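# Find the loose control line and latch its clutch open

## Task

Among the five control lines entering the grey console, one has come free inside so nothing tensions it; it looks like the rest, so identify it by handling the lines. Use that line's red lever to open its clutch fully so it remains open with nothing holding it. Lifting any other clutch's lever to its open point or close to it fails the job, even as a trial, and so does letting any other line slide into the console. The result must not depend on the robot holding anything in place. When finished, release everything and move the grippers away.

## Robot and tools

Robot: two Doosan M1013 six-joint arms, left_arm and right_arm, each carrying a Robotiq 2F-140 parallel gripper and a fisheye wrist camera. Base poses in the scene frame: left_arm at (-0.007, +0.499, 0) m, quat_wxyz (+0.995, 0, 0, -0.098); right_arm at (+0.095, -0.677, 0) m, quat_wxyz (+0.998, 0, 0, -0.064).

Scene frame: origin on the table top midway between the arms, +z up, +x out across the table, +y toward left_arm. The arm names do not mean sides of a picture. Gripper frame: fingers point along its +z, and they open and close along its y. end_effector_position is the spot between the pads when shut; closed fingertips extend about 33 mm past it, fully open ones about 9 mm. Closing pushes the tips roughly 24 mm further out, so keep that gap above surfaces. Reported hand positions drift from the truth, more at long reach.

Joint order (used in every row and every per-joint list in results): waist (joint_1), forearm roll (joint_4), wrist pitch (joint_5), shoulder (joint_2), elbow (joint_3), wrist roll (joint_6). Note this is not URDF numbering order. Stated ranges in rad: elbow -2.792 to 2.792; all others -6.283 to 6.283. True ends may differ by up to 0.010 rad. A target more than 0.010 rad beyond a range end, and further out than the current angle, gets the call refused; targets past the real end are clipped there and the result may print "joint sent to its limit" (absence of that line proves nothing).

The row: 18 numbers. First left_arm's 9: six absolute joint target angles in radians in the order above, then gripper position, force_limit, speed. Then right_arm's 9 in the same layout. Always send all 18 even when one arm is idle. Gripper numbers are each in [-1, 1] and are absolute settings, not offsets: position +1 fully open (140 mm), about -0.8 pads touch, -1 closes until blocked. force_limit about 14 N at -1, 60 N at 0, 107 N at +1. speed about 30, 140, 250 mm/s at -1, 0, +1. To leave a gripper unchanged, repeat its previous three numbers; a 0 is itself a command.

Tools:
- execute_actions(actions): a list of actions; each action is a list of up to 15 rows, each row held for one 1/30 s step, the last row repeating to fill 15 steps. An empty list just reports state and images.
- move(target, speed, blocking): target is one 18-number row of absolute joint angles plus gripper settings. All joints follow paths finishing together (gripper traces a curve), lasting 0.5 to 10 s; longer ones are cut off at 10 s. speed in rad/s for the joint with farthest to travel, 0.01 to 2, default 0.5. No obstacle avoidance. Gripper values are applied at the start. blocking=false returns after 0.5 s while motion continues; until a result shows it ended, use wait or stop before sending anything else. Result adds a "move:" line: ending (done, off_target, moving, held, fault), limits=held or limits=none, and each arm's joint farthest from its target.
- wait(seconds): 0 to 10; arms hold last command; a running move keeps going and the wait ends early if it finishes.
- stop(): brakes the running move; needs braking room; fingers continue.
- zoom_image(camera, region): camera cam_left_wrist or cam_right_wrist; region [x0, y0, x1, y1] pixels of the latest 616x616 image, origin top left, at most 504x504.
- read_manual(section): licence texts only.
- finished_scene(scene): pass the current scene number; irreversible; reports success. Call only after everything is released and settled.

Motion limits: joint target rates are capped (waist, shoulder 2.09; elbow 3.14; the three wrist joints 3.93 rad/s, 0.3 s to accelerate). Targets are kept within a lead of the measured angle (0.456 waist/shoulder, 0.683 elbow, 0.854 wrist joints), and if targets would move the gripper over 70 mm from where it is, they are scaled back. So big jumps take several actions; "Joint targets" shows what is currently being driven, and to hold a joint, resend that value.

Results: a state line per arm with gripper pose (metres, quat_wxyz) and velocities; Joint positions, Joint velocities, Joint targets per arm; step readings with HELD marks where a row was held back; "joint command not followed" when the clearance check altered targets; object_status 0 moving, 1 blocked while opening, 2 blocked while closing (a grip), 3 reached or pads met; position_measured in counts, 3 open to 230 pads touching. After grasping with -1, confirm status 2. To tighten a held grip, raise force_limit and nudge position to -0.98. Images come in order cam_left_wrist, cam_right_wrist; calibration lines (fisheye K, T_world_to_cam) are approximate.

Hazards: the arms are stiff, so pressing even slightly past contact can cause a fault; faster moves hit harder. A joint torque at its load limit (waist and shoulder 302, elbow 142, wrist joints 40 N m) or an outside force of 144 N stops that arm for 10 s and drops the rest of the call. MOTOR HOT warns before an over-temperature brake. Keep the arms from colliding, never knock anything off the table, avoid drops and slams. For this job, test lines gently by feel (a slack one gives without resistance), and raise only the loose line's lever; never lift any other lever toward open, and never let a tensioned line get pulled into the console. Finish with the lever staying open by itself, grippers open and withdrawn.

Each tool is called as name(argument=value, ...) on one line, values as JSON.

## Session

execute_actions(actions=[])

Scene clock: 0.00 s.
left_arm: end_effector_position=(+0.5981, +0.5691, +0.1266) position_measured=3 object_status=3 end_effector_quat_wxyz=(+0.440, +0.609, -0.644, +0.143) end_effector_velocity=(-0.000, +0.000, +0.000) end_effector_angular_velocity=(-0.001, -0.001, +0.000) | right_arm: end_effector_position=(+0.3318, -0.0124, +0.3615) position_measured=3 object_status=3 end_effector_quat_wxyz=(-0.076, +0.656, -0.573, -0.485) end_effector_velocity=(-0.000, -0.000, -0.001) end_effector_angular_velocity=(-0.001, +0.001, +0.000)
Joint names: [waist, forearm roll, wrist pitch, shoulder, elbow, wrist roll]
Joint positions: left_arm=[ 0.551 -0.575  1.708  0.612  1.62   3.718] | right_arm=[0.888 1.086 1.305 0.165 1.83  3.363]
Joint velocities: left_arm=[ 0.001 -0.     0.    -0.     0.     0.001] | right_arm=[-0.    -0.    -0.    -0.     0.001 -0.   ]
Joint targets: left_arm=[0.551 -0.575 1.708 0.612 1.620 3.718] | right_arm=[0.888 1.086 1.305 0.165 1.830 3.363]

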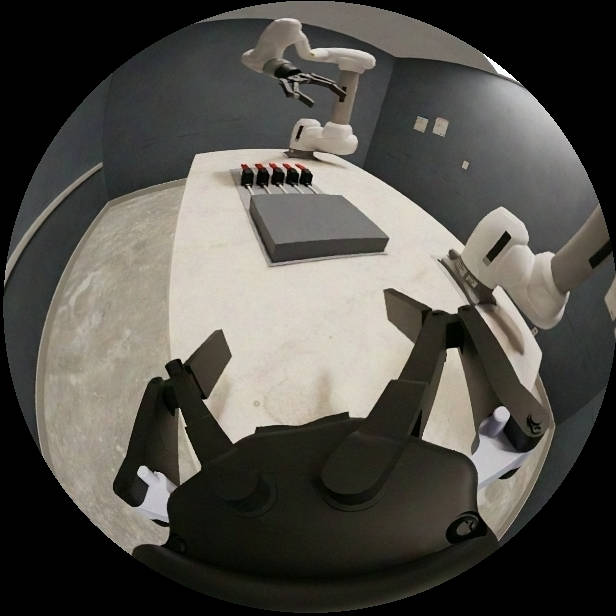

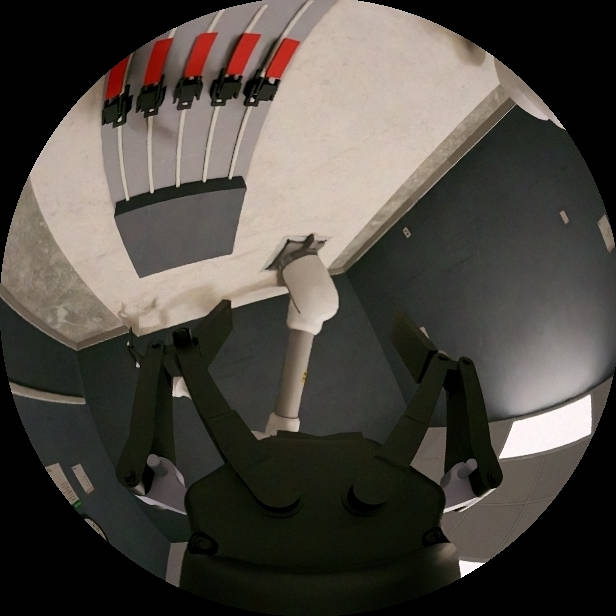

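move(target=[0.551,-0.575,1.708,0.612,1.62,3.718,1,0,0, 0.984,0,1.318,-0.008,1.832,3.363,1,0,0], speed=1)

Scene clock: 2.17 s.
left_arm: end_effector_position=(+0.5979, +0.5689, +0.1265) position_measured=3 object_status=3 end_effector_quat_wxyz=(+0.440, +0.609, -0.644, +0.143) end_effector_velocity=(-0.000, +0.000, -0.001) end_effector_angular_velocity=(-0.000, +0.001, +0.001) | right_arm: end_effector_position=(+0.4205, -0.2494, +0.2999) position_measured=3 object_status=3 end_effector_quat_wxyz=(+0.000, +0.892, -0.451, -0.000) end_effector_velocity=(-0.000, -0.000, -0.000) end_effector_angular_velocity=(-0.000, -0.000, +0.000)
Joint names: [waist, forearm roll, wrist pitch, shoulder, elbow, wrist roll]
Joint positions: left_arm=[ 0.551 -0.575  1.708  0.612  1.62   3.718] | right_arm=[ 0.984  0.     1.318 -0.008  1.832  3.363]
Joint velocities: left_arm=[ 0.    -0.    -0.     0.001  0.    -0.   ] | right_arm=[ 0.    -0.001 -0.    -0.     0.     0.   ]
Joint targets: left_arm=[0.551 -0.575 1.708 0.612 1.620 3.718] | right_arm=[0.984 -0.000 1.318 -0.008 1.832 3.363]
move: done; limits=none; left_arm: farthest joint: the waist, 0.000 radians from its target (0.000 radians at the start); right_arm: farthest joint: the waist, 0.000 radians from its target (0.096 radians at the start)
camera_calibration (this result's frames):
cam_left_wrist: T_world_to_cam=[[-0.898482, 0.400602, 0.179576, 0.282774], [0.19907, 0.736351, -0.646652, -0.435893], [-0.391281, -0.545257, -0.741346, 0.806927], [0, 0, 0, 1]] pos_world=[0.656575, 0.647673, 0.265562]
cam_right_wrist: T_world_to_cam=[[-0.758122, -0.651774, -0.0210062, 0.16694], [-0.611186, 0.698941, 0.371392, 0.332207], [-0.227382, 0.294399, -0.928238, 0.6317], [0, 0, 0, 1]] pos_world=[0.473239, -0.309358, 0.466496]

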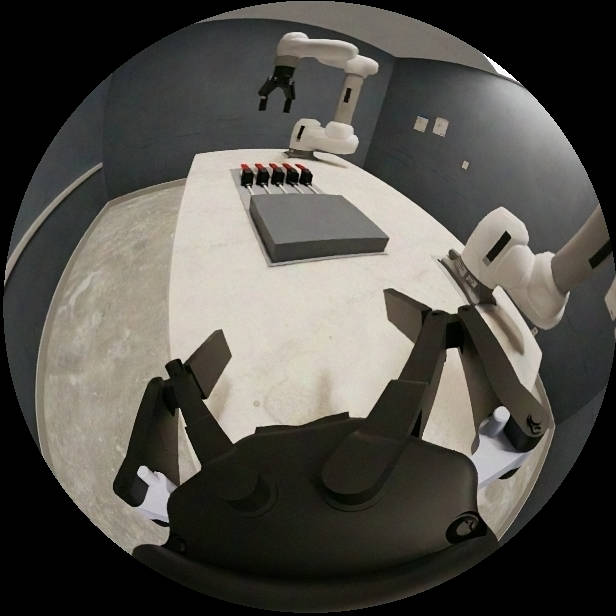

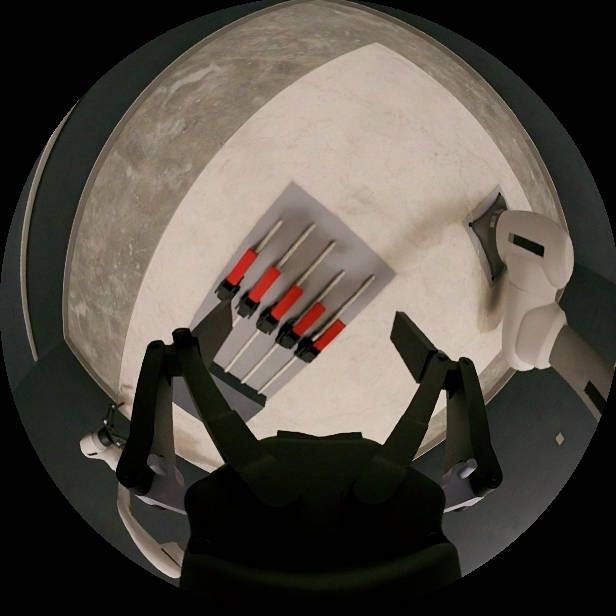

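move(target=[0.551,-0.575,1.708,0.612,1.62,3.718,1,0,0, 1.168,0,0.918,0.031,2.193,4.182,-0.3,-1,0], speed=1)

Scene clock: 4.10 s.
left_arm: end_effector_position=(+0.5979, +0.5689, +0.1265) position_measured=3 object_status=3 end_effector_quat_wxyz=(+0.440, +0.609, -0.644, +0.143) end_effector_velocity=(-0.000, -0.001, -0.000) end_effector_angular_velocity=(-0.000, +0.001, -0.001) | right_arm: end_effector_position=(+0.2999, -0.2601, +0.1000) position_measured=167 object_status=3 end_effector_quat_wxyz=(+0.000, +0.707, -0.707, +0.000) end_effector_velocity=(+0.000, +0.000, +0.000) end_effector_angular_velocity=(+0.001, -0.001, -0.000)
Joint names: [waist, forearm roll, wrist pitch, shoulder, elbow, wrist roll]
Joint positions: left_arm=[ 0.551 -0.575  1.708  0.612  1.62   3.718] | right_arm=[ 1.168 -0.     0.918  0.031  2.193  4.182]
Joint velocities: left_arm=[-0.001  0.     0.     0.     0.    -0.   ] | right_arm=[ 0.    -0.    -0.     0.    -0.001  0.001]
Joint targets: left_arm=[0.551 -0.575 1.708 0.612 1.620 3.718] | right_arm=[1.168 0.000 0.918 0.031 2.193 4.182]
move: done; limits=none; left_arm: farthest joint: the waist, 0.000 radians from its target (0.000 radians at the start); right_arm: farthest joint: the waist, 0.000 radians from its target (0.184 radians at the start)
camera_calibration (this result's frames):
cam_left_wrist: T_world_to_cam=[[-0.898482, 0.400603, 0.179575, 0.282773], [0.199071, 0.736351, -0.646651, -0.435893], [-0.391281, -0.545256, -0.741347, 0.806926], [0, 0, 0, 1]] pos_world=[0.656575, 0.647673, 0.265562]
cam_right_wrist: T_world_to_cam=[[-0.996951, -0.0750688, -0.0212702, 0.285933], [-0.0775939, 0.925318, 0.371168, 0.239065], [-0.00818138, 0.371687, -0.928322, 0.376222], [0, 0, 0, 1]] pos_world=[0.306689, -0.339584, 0.266604]

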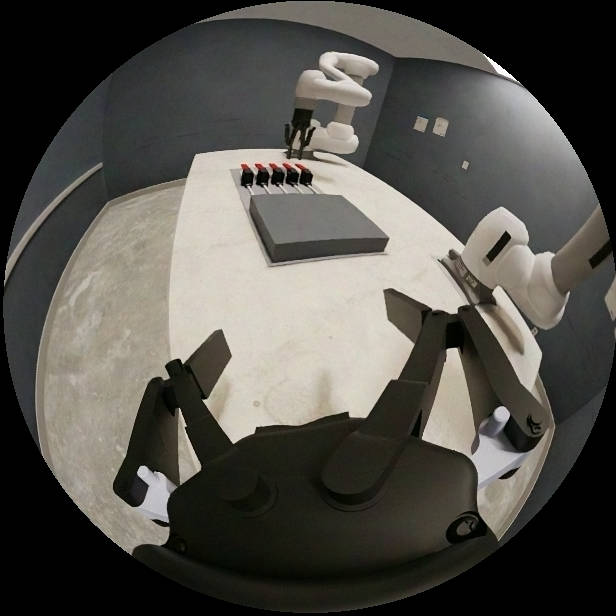

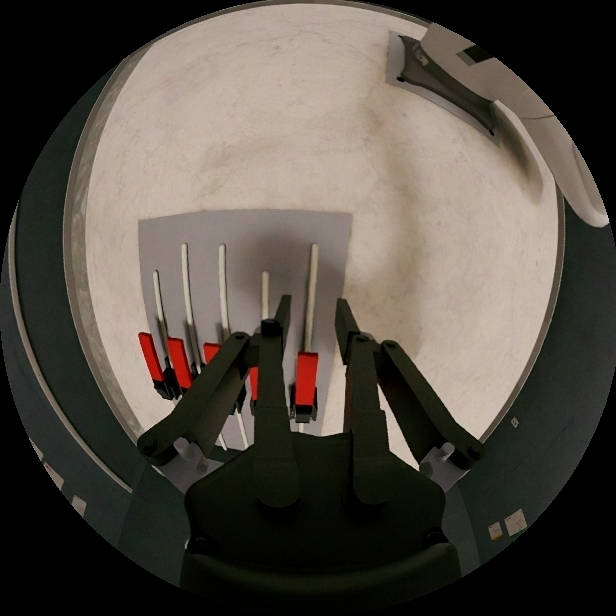

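move(target=[0.551,-0.575,1.708,0.612,1.62,3.718,1,0,0, 1.168,0,0.795,0.104,2.243,4.182,-0.3,-1,0], speed=0.3)

move(target=[0.551,-0.575,1.708,0.612,1.62,3.718,1,0,0, 1.168,0,0.795,0.104,2.243,4.182,-1,-1,0])

Scene clock: 5.10 s.
left_arm: end_effector_position=(+0.5979, +0.5689, +0.1265) position_measured=3 object_status=3 end_effector_quat_wxyz=(+0.440, +0.609, -0.644, +0.143) end_effector_velocity=(-0.000, +0.001, +0.000) end_effector_angular_velocity=(+0.000, -0.001, +0.001) | right_arm: end_effector_position=(+0.2999, -0.2600, +0.0450) position_measured=167 object_status=3 end_effector_quat_wxyz=(+0.000, +0.707, -0.707, +0.000) end_effector_velocity=(-0.000, -0.001, -0.001) end_effector_angular_velocity=(-0.001, +0.001, -0.000)
Joint names: [waist, forearm roll, wrist pitch, shoulder, elbow, wrist roll]
Joint positions: left_arm=[ 0.551 -0.575  1.708  0.612  1.62   3.718] | right_arm=[ 1.168 -0.     0.795  0.104  2.243  4.182]
Joint velocities: left_arm=[ 0.001  0.     0.    -0.001  0.     0.   ] | right_arm=[-0.    -0.    -0.     0.     0.001  0.   ]
Joint targets: left_arm=[0.551 -0.575 1.708 0.612 1.620 3.718] | right_arm=[1.168 0.000 0.795 0.104 2.243 4.182]
move: done; limits=none; left_arm: farthest joint: the waist, 0.000 radians from its target (0.000 radians at the start); right_arm: farthest joint: the waist, 0.000 radians from its target (0.000 radians at the start)
camera_calibration (this result's frames):
cam_left_wrist: T_world_to_cam=[[-0.898482, 0.400603, 0.179575, 0.282773], [0.199071, 0.736351, -0.646651, -0.435893], [-0.391281, -0.545257, -0.741347, 0.806926], [0, 0, 0, 1]] pos_world=[0.656575, 0.647673, 0.265562]
cam_right_wrist: T_world_to_cam=[[-0.996952, -0.0750726, -0.0212559, 0.284796], [-0.0775922, 0.925323, 0.371155, 0.259386], [-0.00819494, 0.371673, -0.928328, 0.32517], [0, 0, 0, 1]] pos_world=[0.306719, -0.339493, 0.211646]

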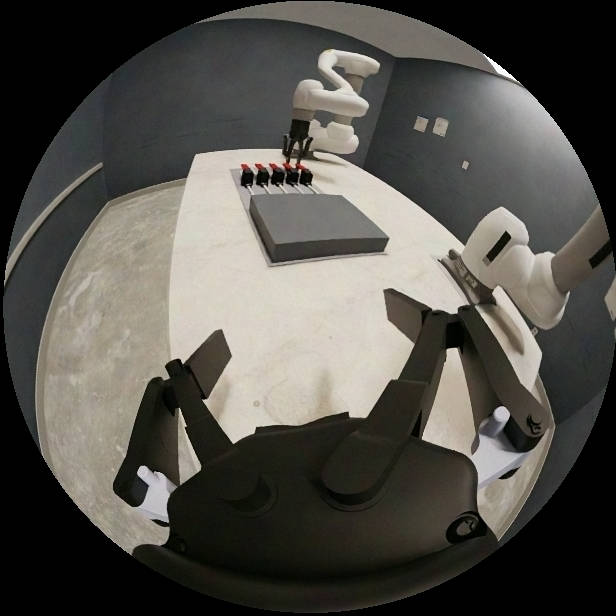

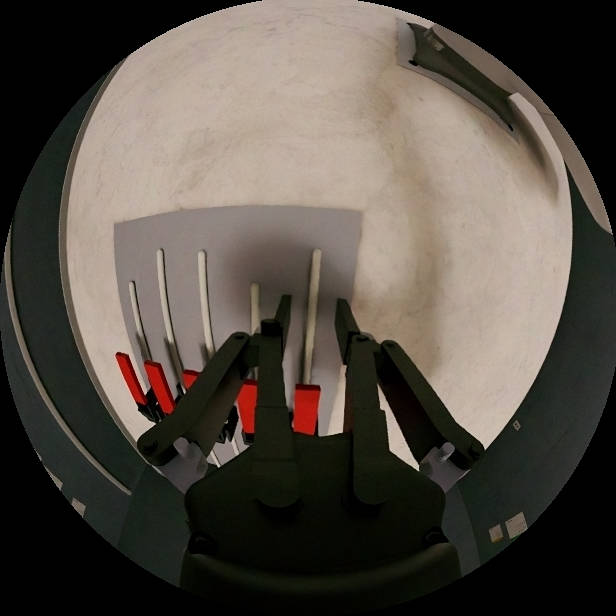

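Scene clock: 5.80 s.
left_arm: end_effector_position=(+0.5979, +0.5689, +0.1265) position_measured=3 object_status=3 end_effector_quat_wxyz=(+0.440, +0.609, -0.644, +0.143) end_effector_velocity=(-0.000, -0.000, -0.000) end_effector_angular_velocity=(-0.000, -0.000, -0.001) | right_arm: end_effector_position=(+0.2999, -0.2600, +0.0450) position_measured=230 object_status=3 end_effector_quat_wxyz=(+0.000, +0.707, -0.707, +0.000) end_effector_velocity=(+0.000, +0.000, +0.000) end_effector_angular_velocity=(+0.000, -0.000, +0.000)
Joint names: [waist, forearm roll, wrist pitch, shoulder, elbow, wrist roll]
Joint positions: left_arm=[ 0.551 -0.575  1.708  0.612  1.62   3.718] | right_arm=[1.168 0.    0.795 0.104 2.243 4.182]
Joint velocities: left_arm=[-0.  0. -0. -0.  0.  0.] | right_arm=[ 0. -0.  0. -0. -0. -0.]
Joint targets: left_arm=[0.551 -0.575 1.708 0.612 1.620 3.718] | right_arm=[1.168 0.000 0.795 0.104 2.243 4.182]
move: done; limits=none; left_arm: farthest joint: the waist, 0.000 radians from its target (0.000 radians at the start); right_arm: farthest joint: the waist, 0.000 radians from its target (0.000 radians at the start)
camera_calibration (this result's frames):
cam_left_wrist: T_world_to_cam=[[-0.898482, 0.400603, 0.179575, 0.282773], [0.199071, 0.736351, -0.646651, -0.435893], [-0.391281, -0.545257, -0.741347, 0.806927], [0, 0, 0, 1]] pos_world=[0.656575, 0.647672, 0.265562]
cam_right_wrist: T_world_to_cam=[[-0.996953, -0.075061, -0.0212179, 0.284782], [-0.0775676, 0.925338, 0.371124, 0.259407], [-0.00822318, 0.371639, -0.928341, 0.325151], [0, 0, 0, 1]] pos_world=[0.30671, -0.339502, 0.211622]

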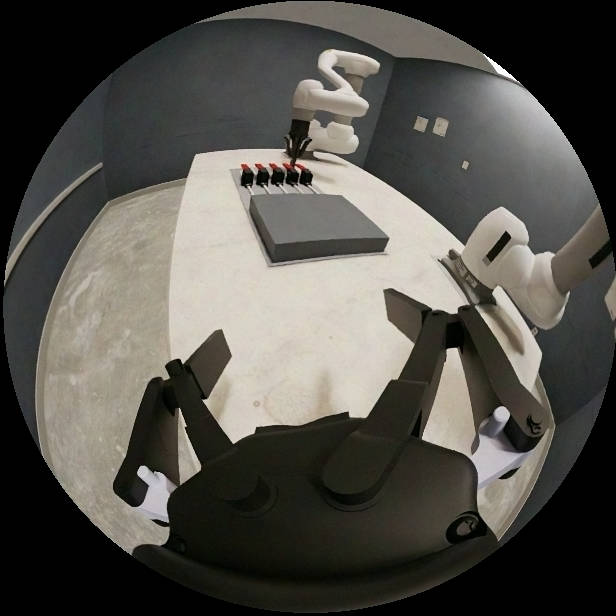

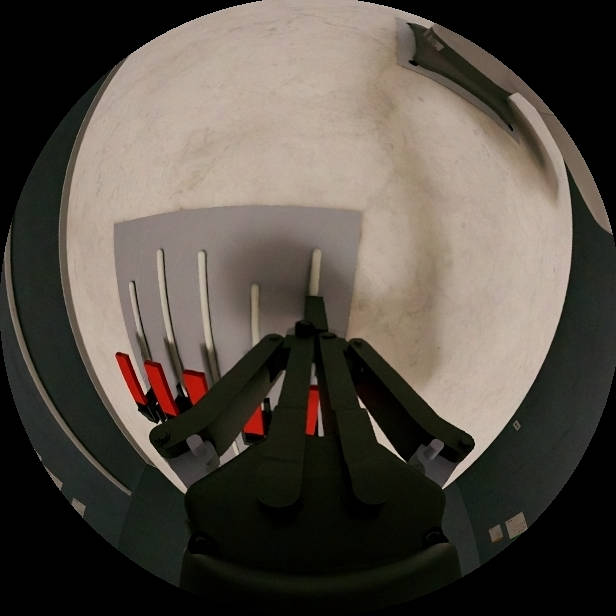

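move(target=[0.551,-0.575,1.708,0.612,1.62,3.718,1,0,0, 1.168,0,0.795,0.104,2.243,4.182,-0.5,-1,0])

move(target=[0.551,-0.575,1.708,0.612,1.62,3.718,1,0,0, 1.168,0,0.777,0.115,2.250,4.182,-0.5,-1,0], speed=0.1)

move(target=[0.551,-0.575,1.708,0.612,1.62,3.718,1,0,0, 1.168,0,0.777,0.115,2.250,4.182,-1,-1,-0.5])

Scene clock: 6.70 s.
left_arm: end_effector_position=(+0.5979, +0.5689, +0.1265) position_measured=3 object_status=3 end_effector_quat_wxyz=(+0.440, +0.609, -0.644, +0.143) end_effector_velocity=(-0.000, +0.000, -0.000) end_effector_angular_velocity=(+0.000, +0.000, +0.001) | right_arm: end_effector_position=(+0.2999, -0.2600, +0.0450) position_measured=192 object_status=3 end_effector_quat_wxyz=(+0.000, +0.707, -0.707, +0.000) end_effector_velocity=(-0.001, -0.001, -0.000) end_effector_angular_velocity=(-0.001, +0.001, -0.000)
Joint names: [waist, forearm roll, wrist pitch, shoulder, elbow, wrist roll]
Joint positions: left_arm=[ 0.551 -0.575  1.708  0.612  1.62   3.718] | right_arm=[1.168 0.    0.795 0.104 2.243 4.182]
Joint velocities: left_arm=[ 0.001  0.    -0.     0.     0.     0.   ] | right_arm=[ 0.     0.001  0.    -0.     0.001 -0.   ]
Joint targets: left_arm=[0.551 -0.575 1.708 0.612 1.620 3.718] | right_arm=[1.168 0.000 0.795 0.104 2.243 4.182]
move: done; limits=none; left_arm: farthest joint: the waist, 0.000 radians from its target (0.000 radians at the start); right_arm: farthest joint: the waist, 0.000 radians from its target (0.000 radians at the start)
camera_calibration (this result's frames):
cam_left_wrist: T_world_to_cam=[[-0.898482, 0.400603, 0.179575, 0.282773], [0.199071, 0.736351, -0.646651, -0.435893], [-0.391281, -0.545257, -0.741346, 0.806926], [0, 0, 0, 1]] pos_world=[0.656575, 0.647672, 0.265562]
cam_right_wrist: T_world_to_cam=[[-0.996953, -0.0750602, -0.0212158, 0.284782], [-0.0775661, 0.925339, 0.371122, 0.259408], [-0.00822467, 0.371637, -0.928342, 0.32515], [0, 0, 0, 1]] pos_world=[0.30671, -0.339502, 0.21162]

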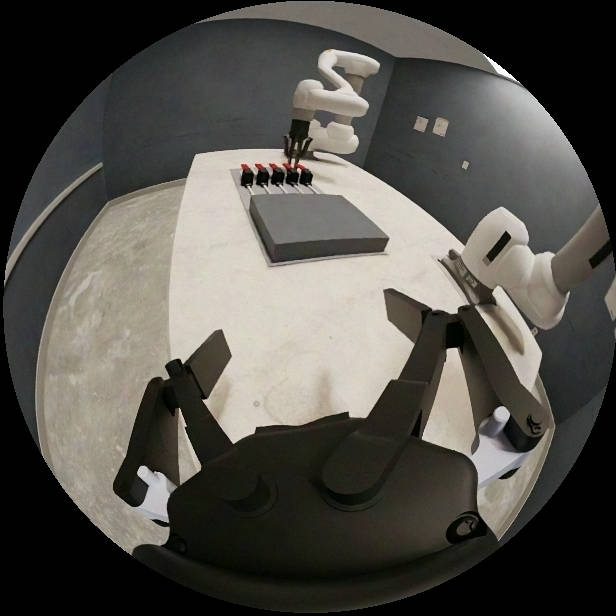

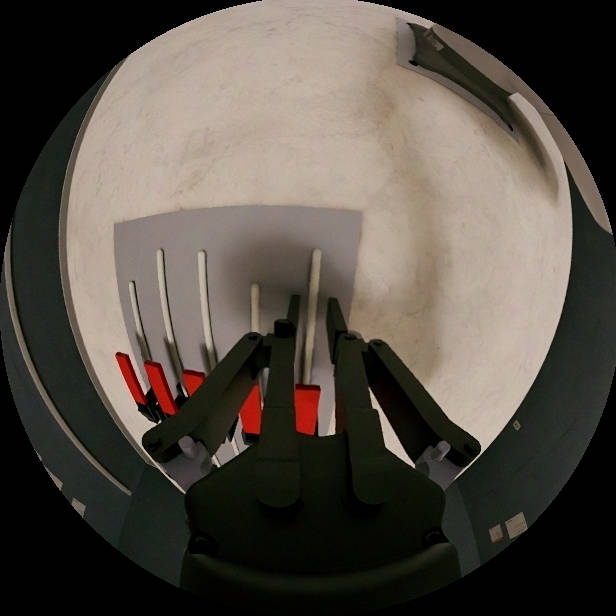

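Scene clock: 7.40 s.
left_arm: end_effector_position=(+0.5979, +0.5689, +0.1265) position_measured=3 object_status=3 end_effector_quat_wxyz=(+0.440, +0.609, -0.644, +0.143) end_effector_velocity=(-0.000, +0.000, +0.001) end_effector_angular_velocity=(-0.000, -0.001, -0.000) | right_arm: end_effector_position=(+0.2997, -0.2603, +0.0371) position_measured=192 object_status=3 end_effector_quat_wxyz=(+0.000, +0.707, -0.707, +0.000) end_effector_velocity=(+0.000, +0.001, +0.000) end_effector_angular_velocity=(+0.002, -0.000, -0.001)
Joint names: [waist, forearm roll, wrist pitch, shoulder, elbow, wrist roll]
Joint positions: left_arm=[ 0.551 -0.575  1.708  0.612  1.62   3.718] | right_arm=[1.168 0.    0.777 0.115 2.25  4.182]
Joint velocities: left_arm=[ 0.     0.     0.    -0.001  0.     0.001] | right_arm=[ 0.     0.001 -0.    -0.    -0.001 -0.   ]
Joint targets: left_arm=[0.551 -0.575 1.708 0.612 1.620 3.718] | right_arm=[1.168 0.000 0.777 0.115 2.250 4.182]
move: done; limits=none; left_arm: farthest joint: the waist, 0.000 radians from its target (0.000 radians at the start); right_arm: farthest joint: the waist, 0.000 radians from its target (0.000 radians at the start)
camera_calibration (this result's frames):
cam_left_wrist: T_world_to_cam=[[-0.898482, 0.400602, 0.179575, 0.282773], [0.199071, 0.736351, -0.646651, -0.435893], [-0.391281, -0.545256, -0.741347, 0.806926], [0, 0, 0, 1]] pos_world=[0.656575, 0.647673, 0.265562]
cam_right_wrist: T_world_to_cam=[[-0.996953, -0.07506, -0.0212201, 0.284428], [-0.0775674, 0.925336, 0.371128, 0.262571], [-0.00822117, 0.371643, -0.928339, 0.317965], [0, 0, 0, 1]] pos_world=[0.306543, -0.339787, 0.203768]

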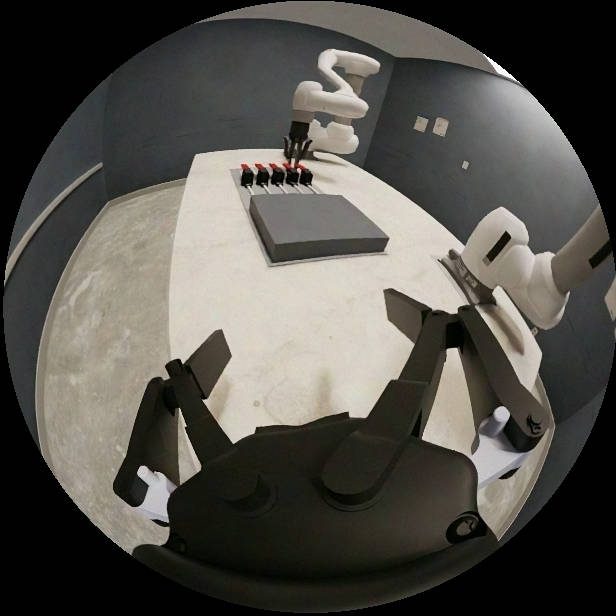

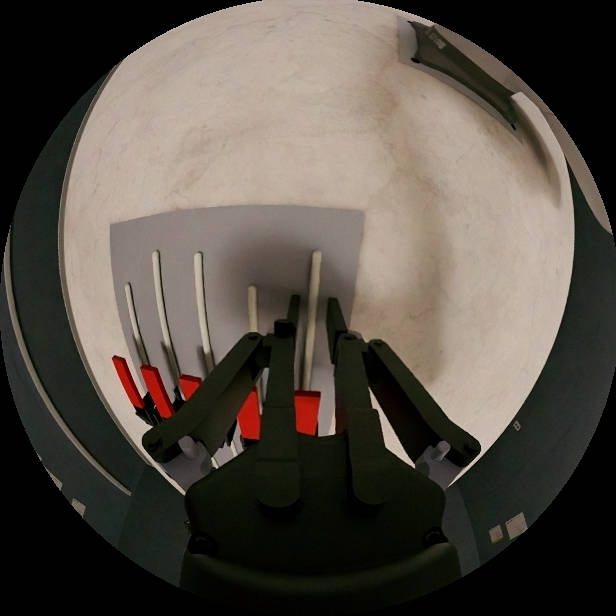

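Scene clock: 8.10 s.
left_arm: end_effector_position=(+0.5979, +0.5689, +0.1265) position_measured=3 object_status=3 end_effector_quat_wxyz=(+0.440, +0.609, -0.644, +0.143) end_effector_velocity=(-0.000, +0.000, +0.000) end_effector_angular_velocity=(+0.000, +0.000, +0.001) | right_arm: end_effector_position=(+0.2997, -0.2603, +0.0371) position_measured=219 object_status=2 end_effector_quat_wxyz=(+0.000, +0.707, -0.707, +0.000) end_effector_velocity=(-0.001, -0.001, -0.001) end_effector_angular_velocity=(-0.001, +0.001, -0.000)
Joint names: [waist, forearm roll, wrist pitch, shoulder, elbow, wrist roll]
Joint positions: left_arm=[ 0.551 -0.575  1.708  0.612  1.62   3.718] | right_arm=[1.168 0.    0.777 0.115 2.25  4.182]
Joint velocities: left_arm=[ 0.001  0.     0.    -0.     0.    -0.   ] | right_arm=[-0.     0.     0.     0.     0.001 -0.   ]
Joint targets: left_arm=[0.551 -0.575 1.708 0.612 1.620 3.718] | right_arm=[1.168 0.000 0.777 0.115 2.250 4.182]
move: done; limits=none; left_arm: farthest joint: the waist, 0.000 radians from its target (0.000 radians at the start); right_arm: farthest joint: the waist, 0.000 radians from its target (0.000 radians at the start)
camera_calibration (this result's frames):
cam_left_wrist: T_world_to_cam=[[-0.898482, 0.400602, 0.179575, 0.282773], [0.199071, 0.736351, -0.646651, -0.435893], [-0.391281, -0.545256, -0.741347, 0.806926], [0, 0, 0, 1]] pos_world=[0.656575, 0.647673, 0.265562]
cam_right_wrist: T_world_to_cam=[[-0.996953, -0.0750601, -0.0212164, 0.284425], [-0.0775662, 0.925338, 0.371123, 0.262578], [-0.0082242, 0.371638, -0.928341, 0.317958], [0, 0, 0, 1]] pos_world=[0.306541, -0.33979, 0.20376]

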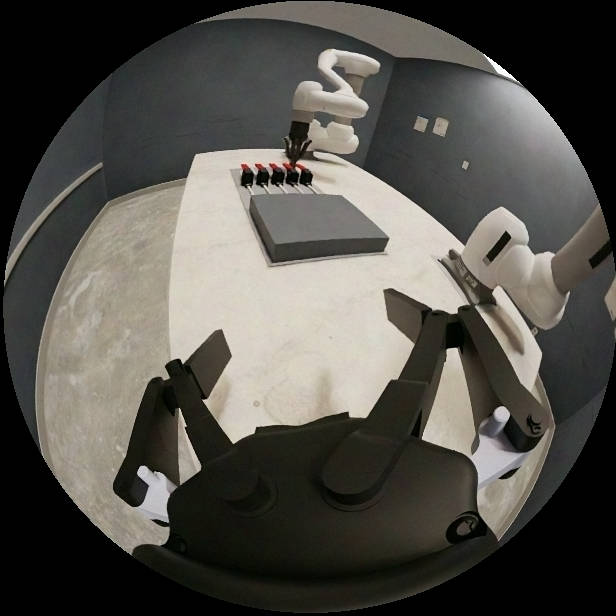

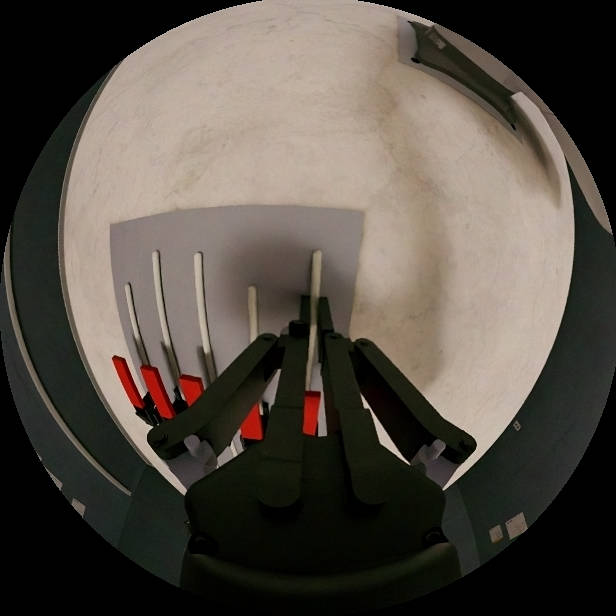

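move(target=[0.551,-0.575,1.708,0.612,1.62,3.718,1,0,0, 1.120,0,0.774,0.060,2.308,4.134,-1,-1,-0.5], speed=0.05)

Scene clock: 9.70 s.
left_arm: end_effector_position=(+0.5979, +0.5689, +0.1265) position_measured=3 object_status=3 end_effector_quat_wxyz=(+0.440, +0.609, -0.644, +0.143) end_effector_velocity=(+0.000, -0.001, -0.001) end_effector_angular_velocity=(-0.000, +0.001, -0.001) | right_arm: end_effector_position=(+0.3002, -0.3000, +0.0390) position_measured=219 object_status=2 end_effector_quat_wxyz=(+0.000, +0.707, -0.707, +0.000) end_effector_velocity=(-0.001, -0.002, -0.001) end_effector_angular_velocity=(-0.003, +0.002, -0.001)
Joint names: [waist, forearm roll, wrist pitch, shoulder, elbow, wrist roll]
Joint positions: left_arm=[ 0.551 -0.575  1.708  0.612  1.62   3.718] | right_arm=[ 1.12  -0.     0.774  0.06   2.308  4.134]
Joint velocities: left_arm=[-0.001 -0.    -0.     0.001  0.    -0.001] | right_arm=[-0.     0.001  0.     0.     0.003  0.   ]
Joint targets: left_arm=[0.551 -0.575 1.708 0.612 1.620 3.718] | right_arm=[1.120 0.000 0.774 0.060 2.308 4.134]
move: done; limits=none; left_arm: farthest joint: the waist, 0.000 radians from its target (0.000 radians at the start); right_arm: farthest joint: the waist, 0.000 radians from its target (0.048 radians at the start)
camera_calibration (this result's frames):
cam_left_wrist: T_world_to_cam=[[-0.898482, 0.400602, 0.179575, 0.282773], [0.199071, 0.736351, -0.646651, -0.435893], [-0.391281, -0.545257, -0.741347, 0.806926], [0, 0, 0, 1]] pos_world=[0.656575, 0.647672, 0.265562]
cam_right_wrist: T_world_to_cam=[[-0.996953, -0.0750575, -0.0212365, 0.282015], [-0.0775708, 0.925318, 0.371173, 0.298676], [-0.00820883, 0.371689, -0.928321, 0.33441], [0, 0, 0, 1]] pos_world=[0.30707, -0.3795, 0.205568]

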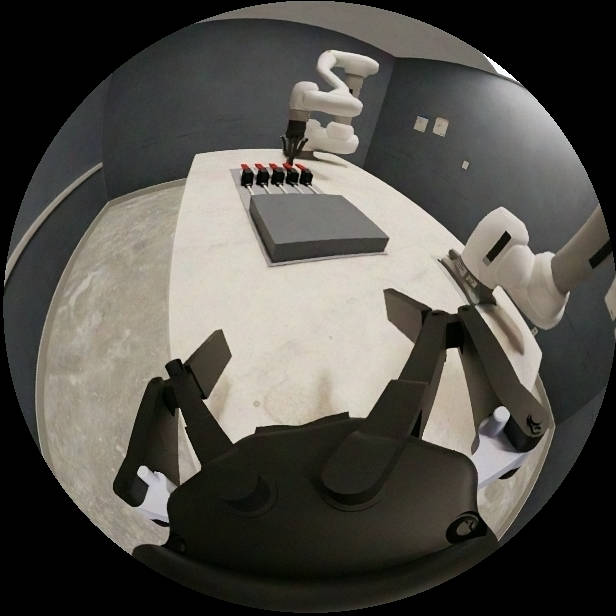

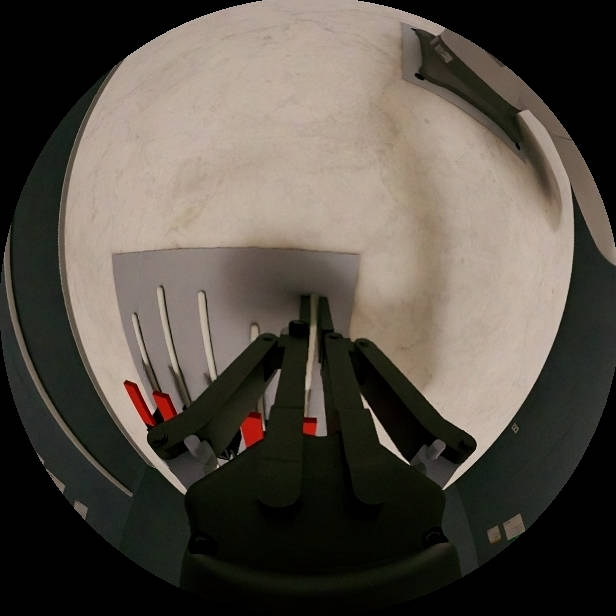

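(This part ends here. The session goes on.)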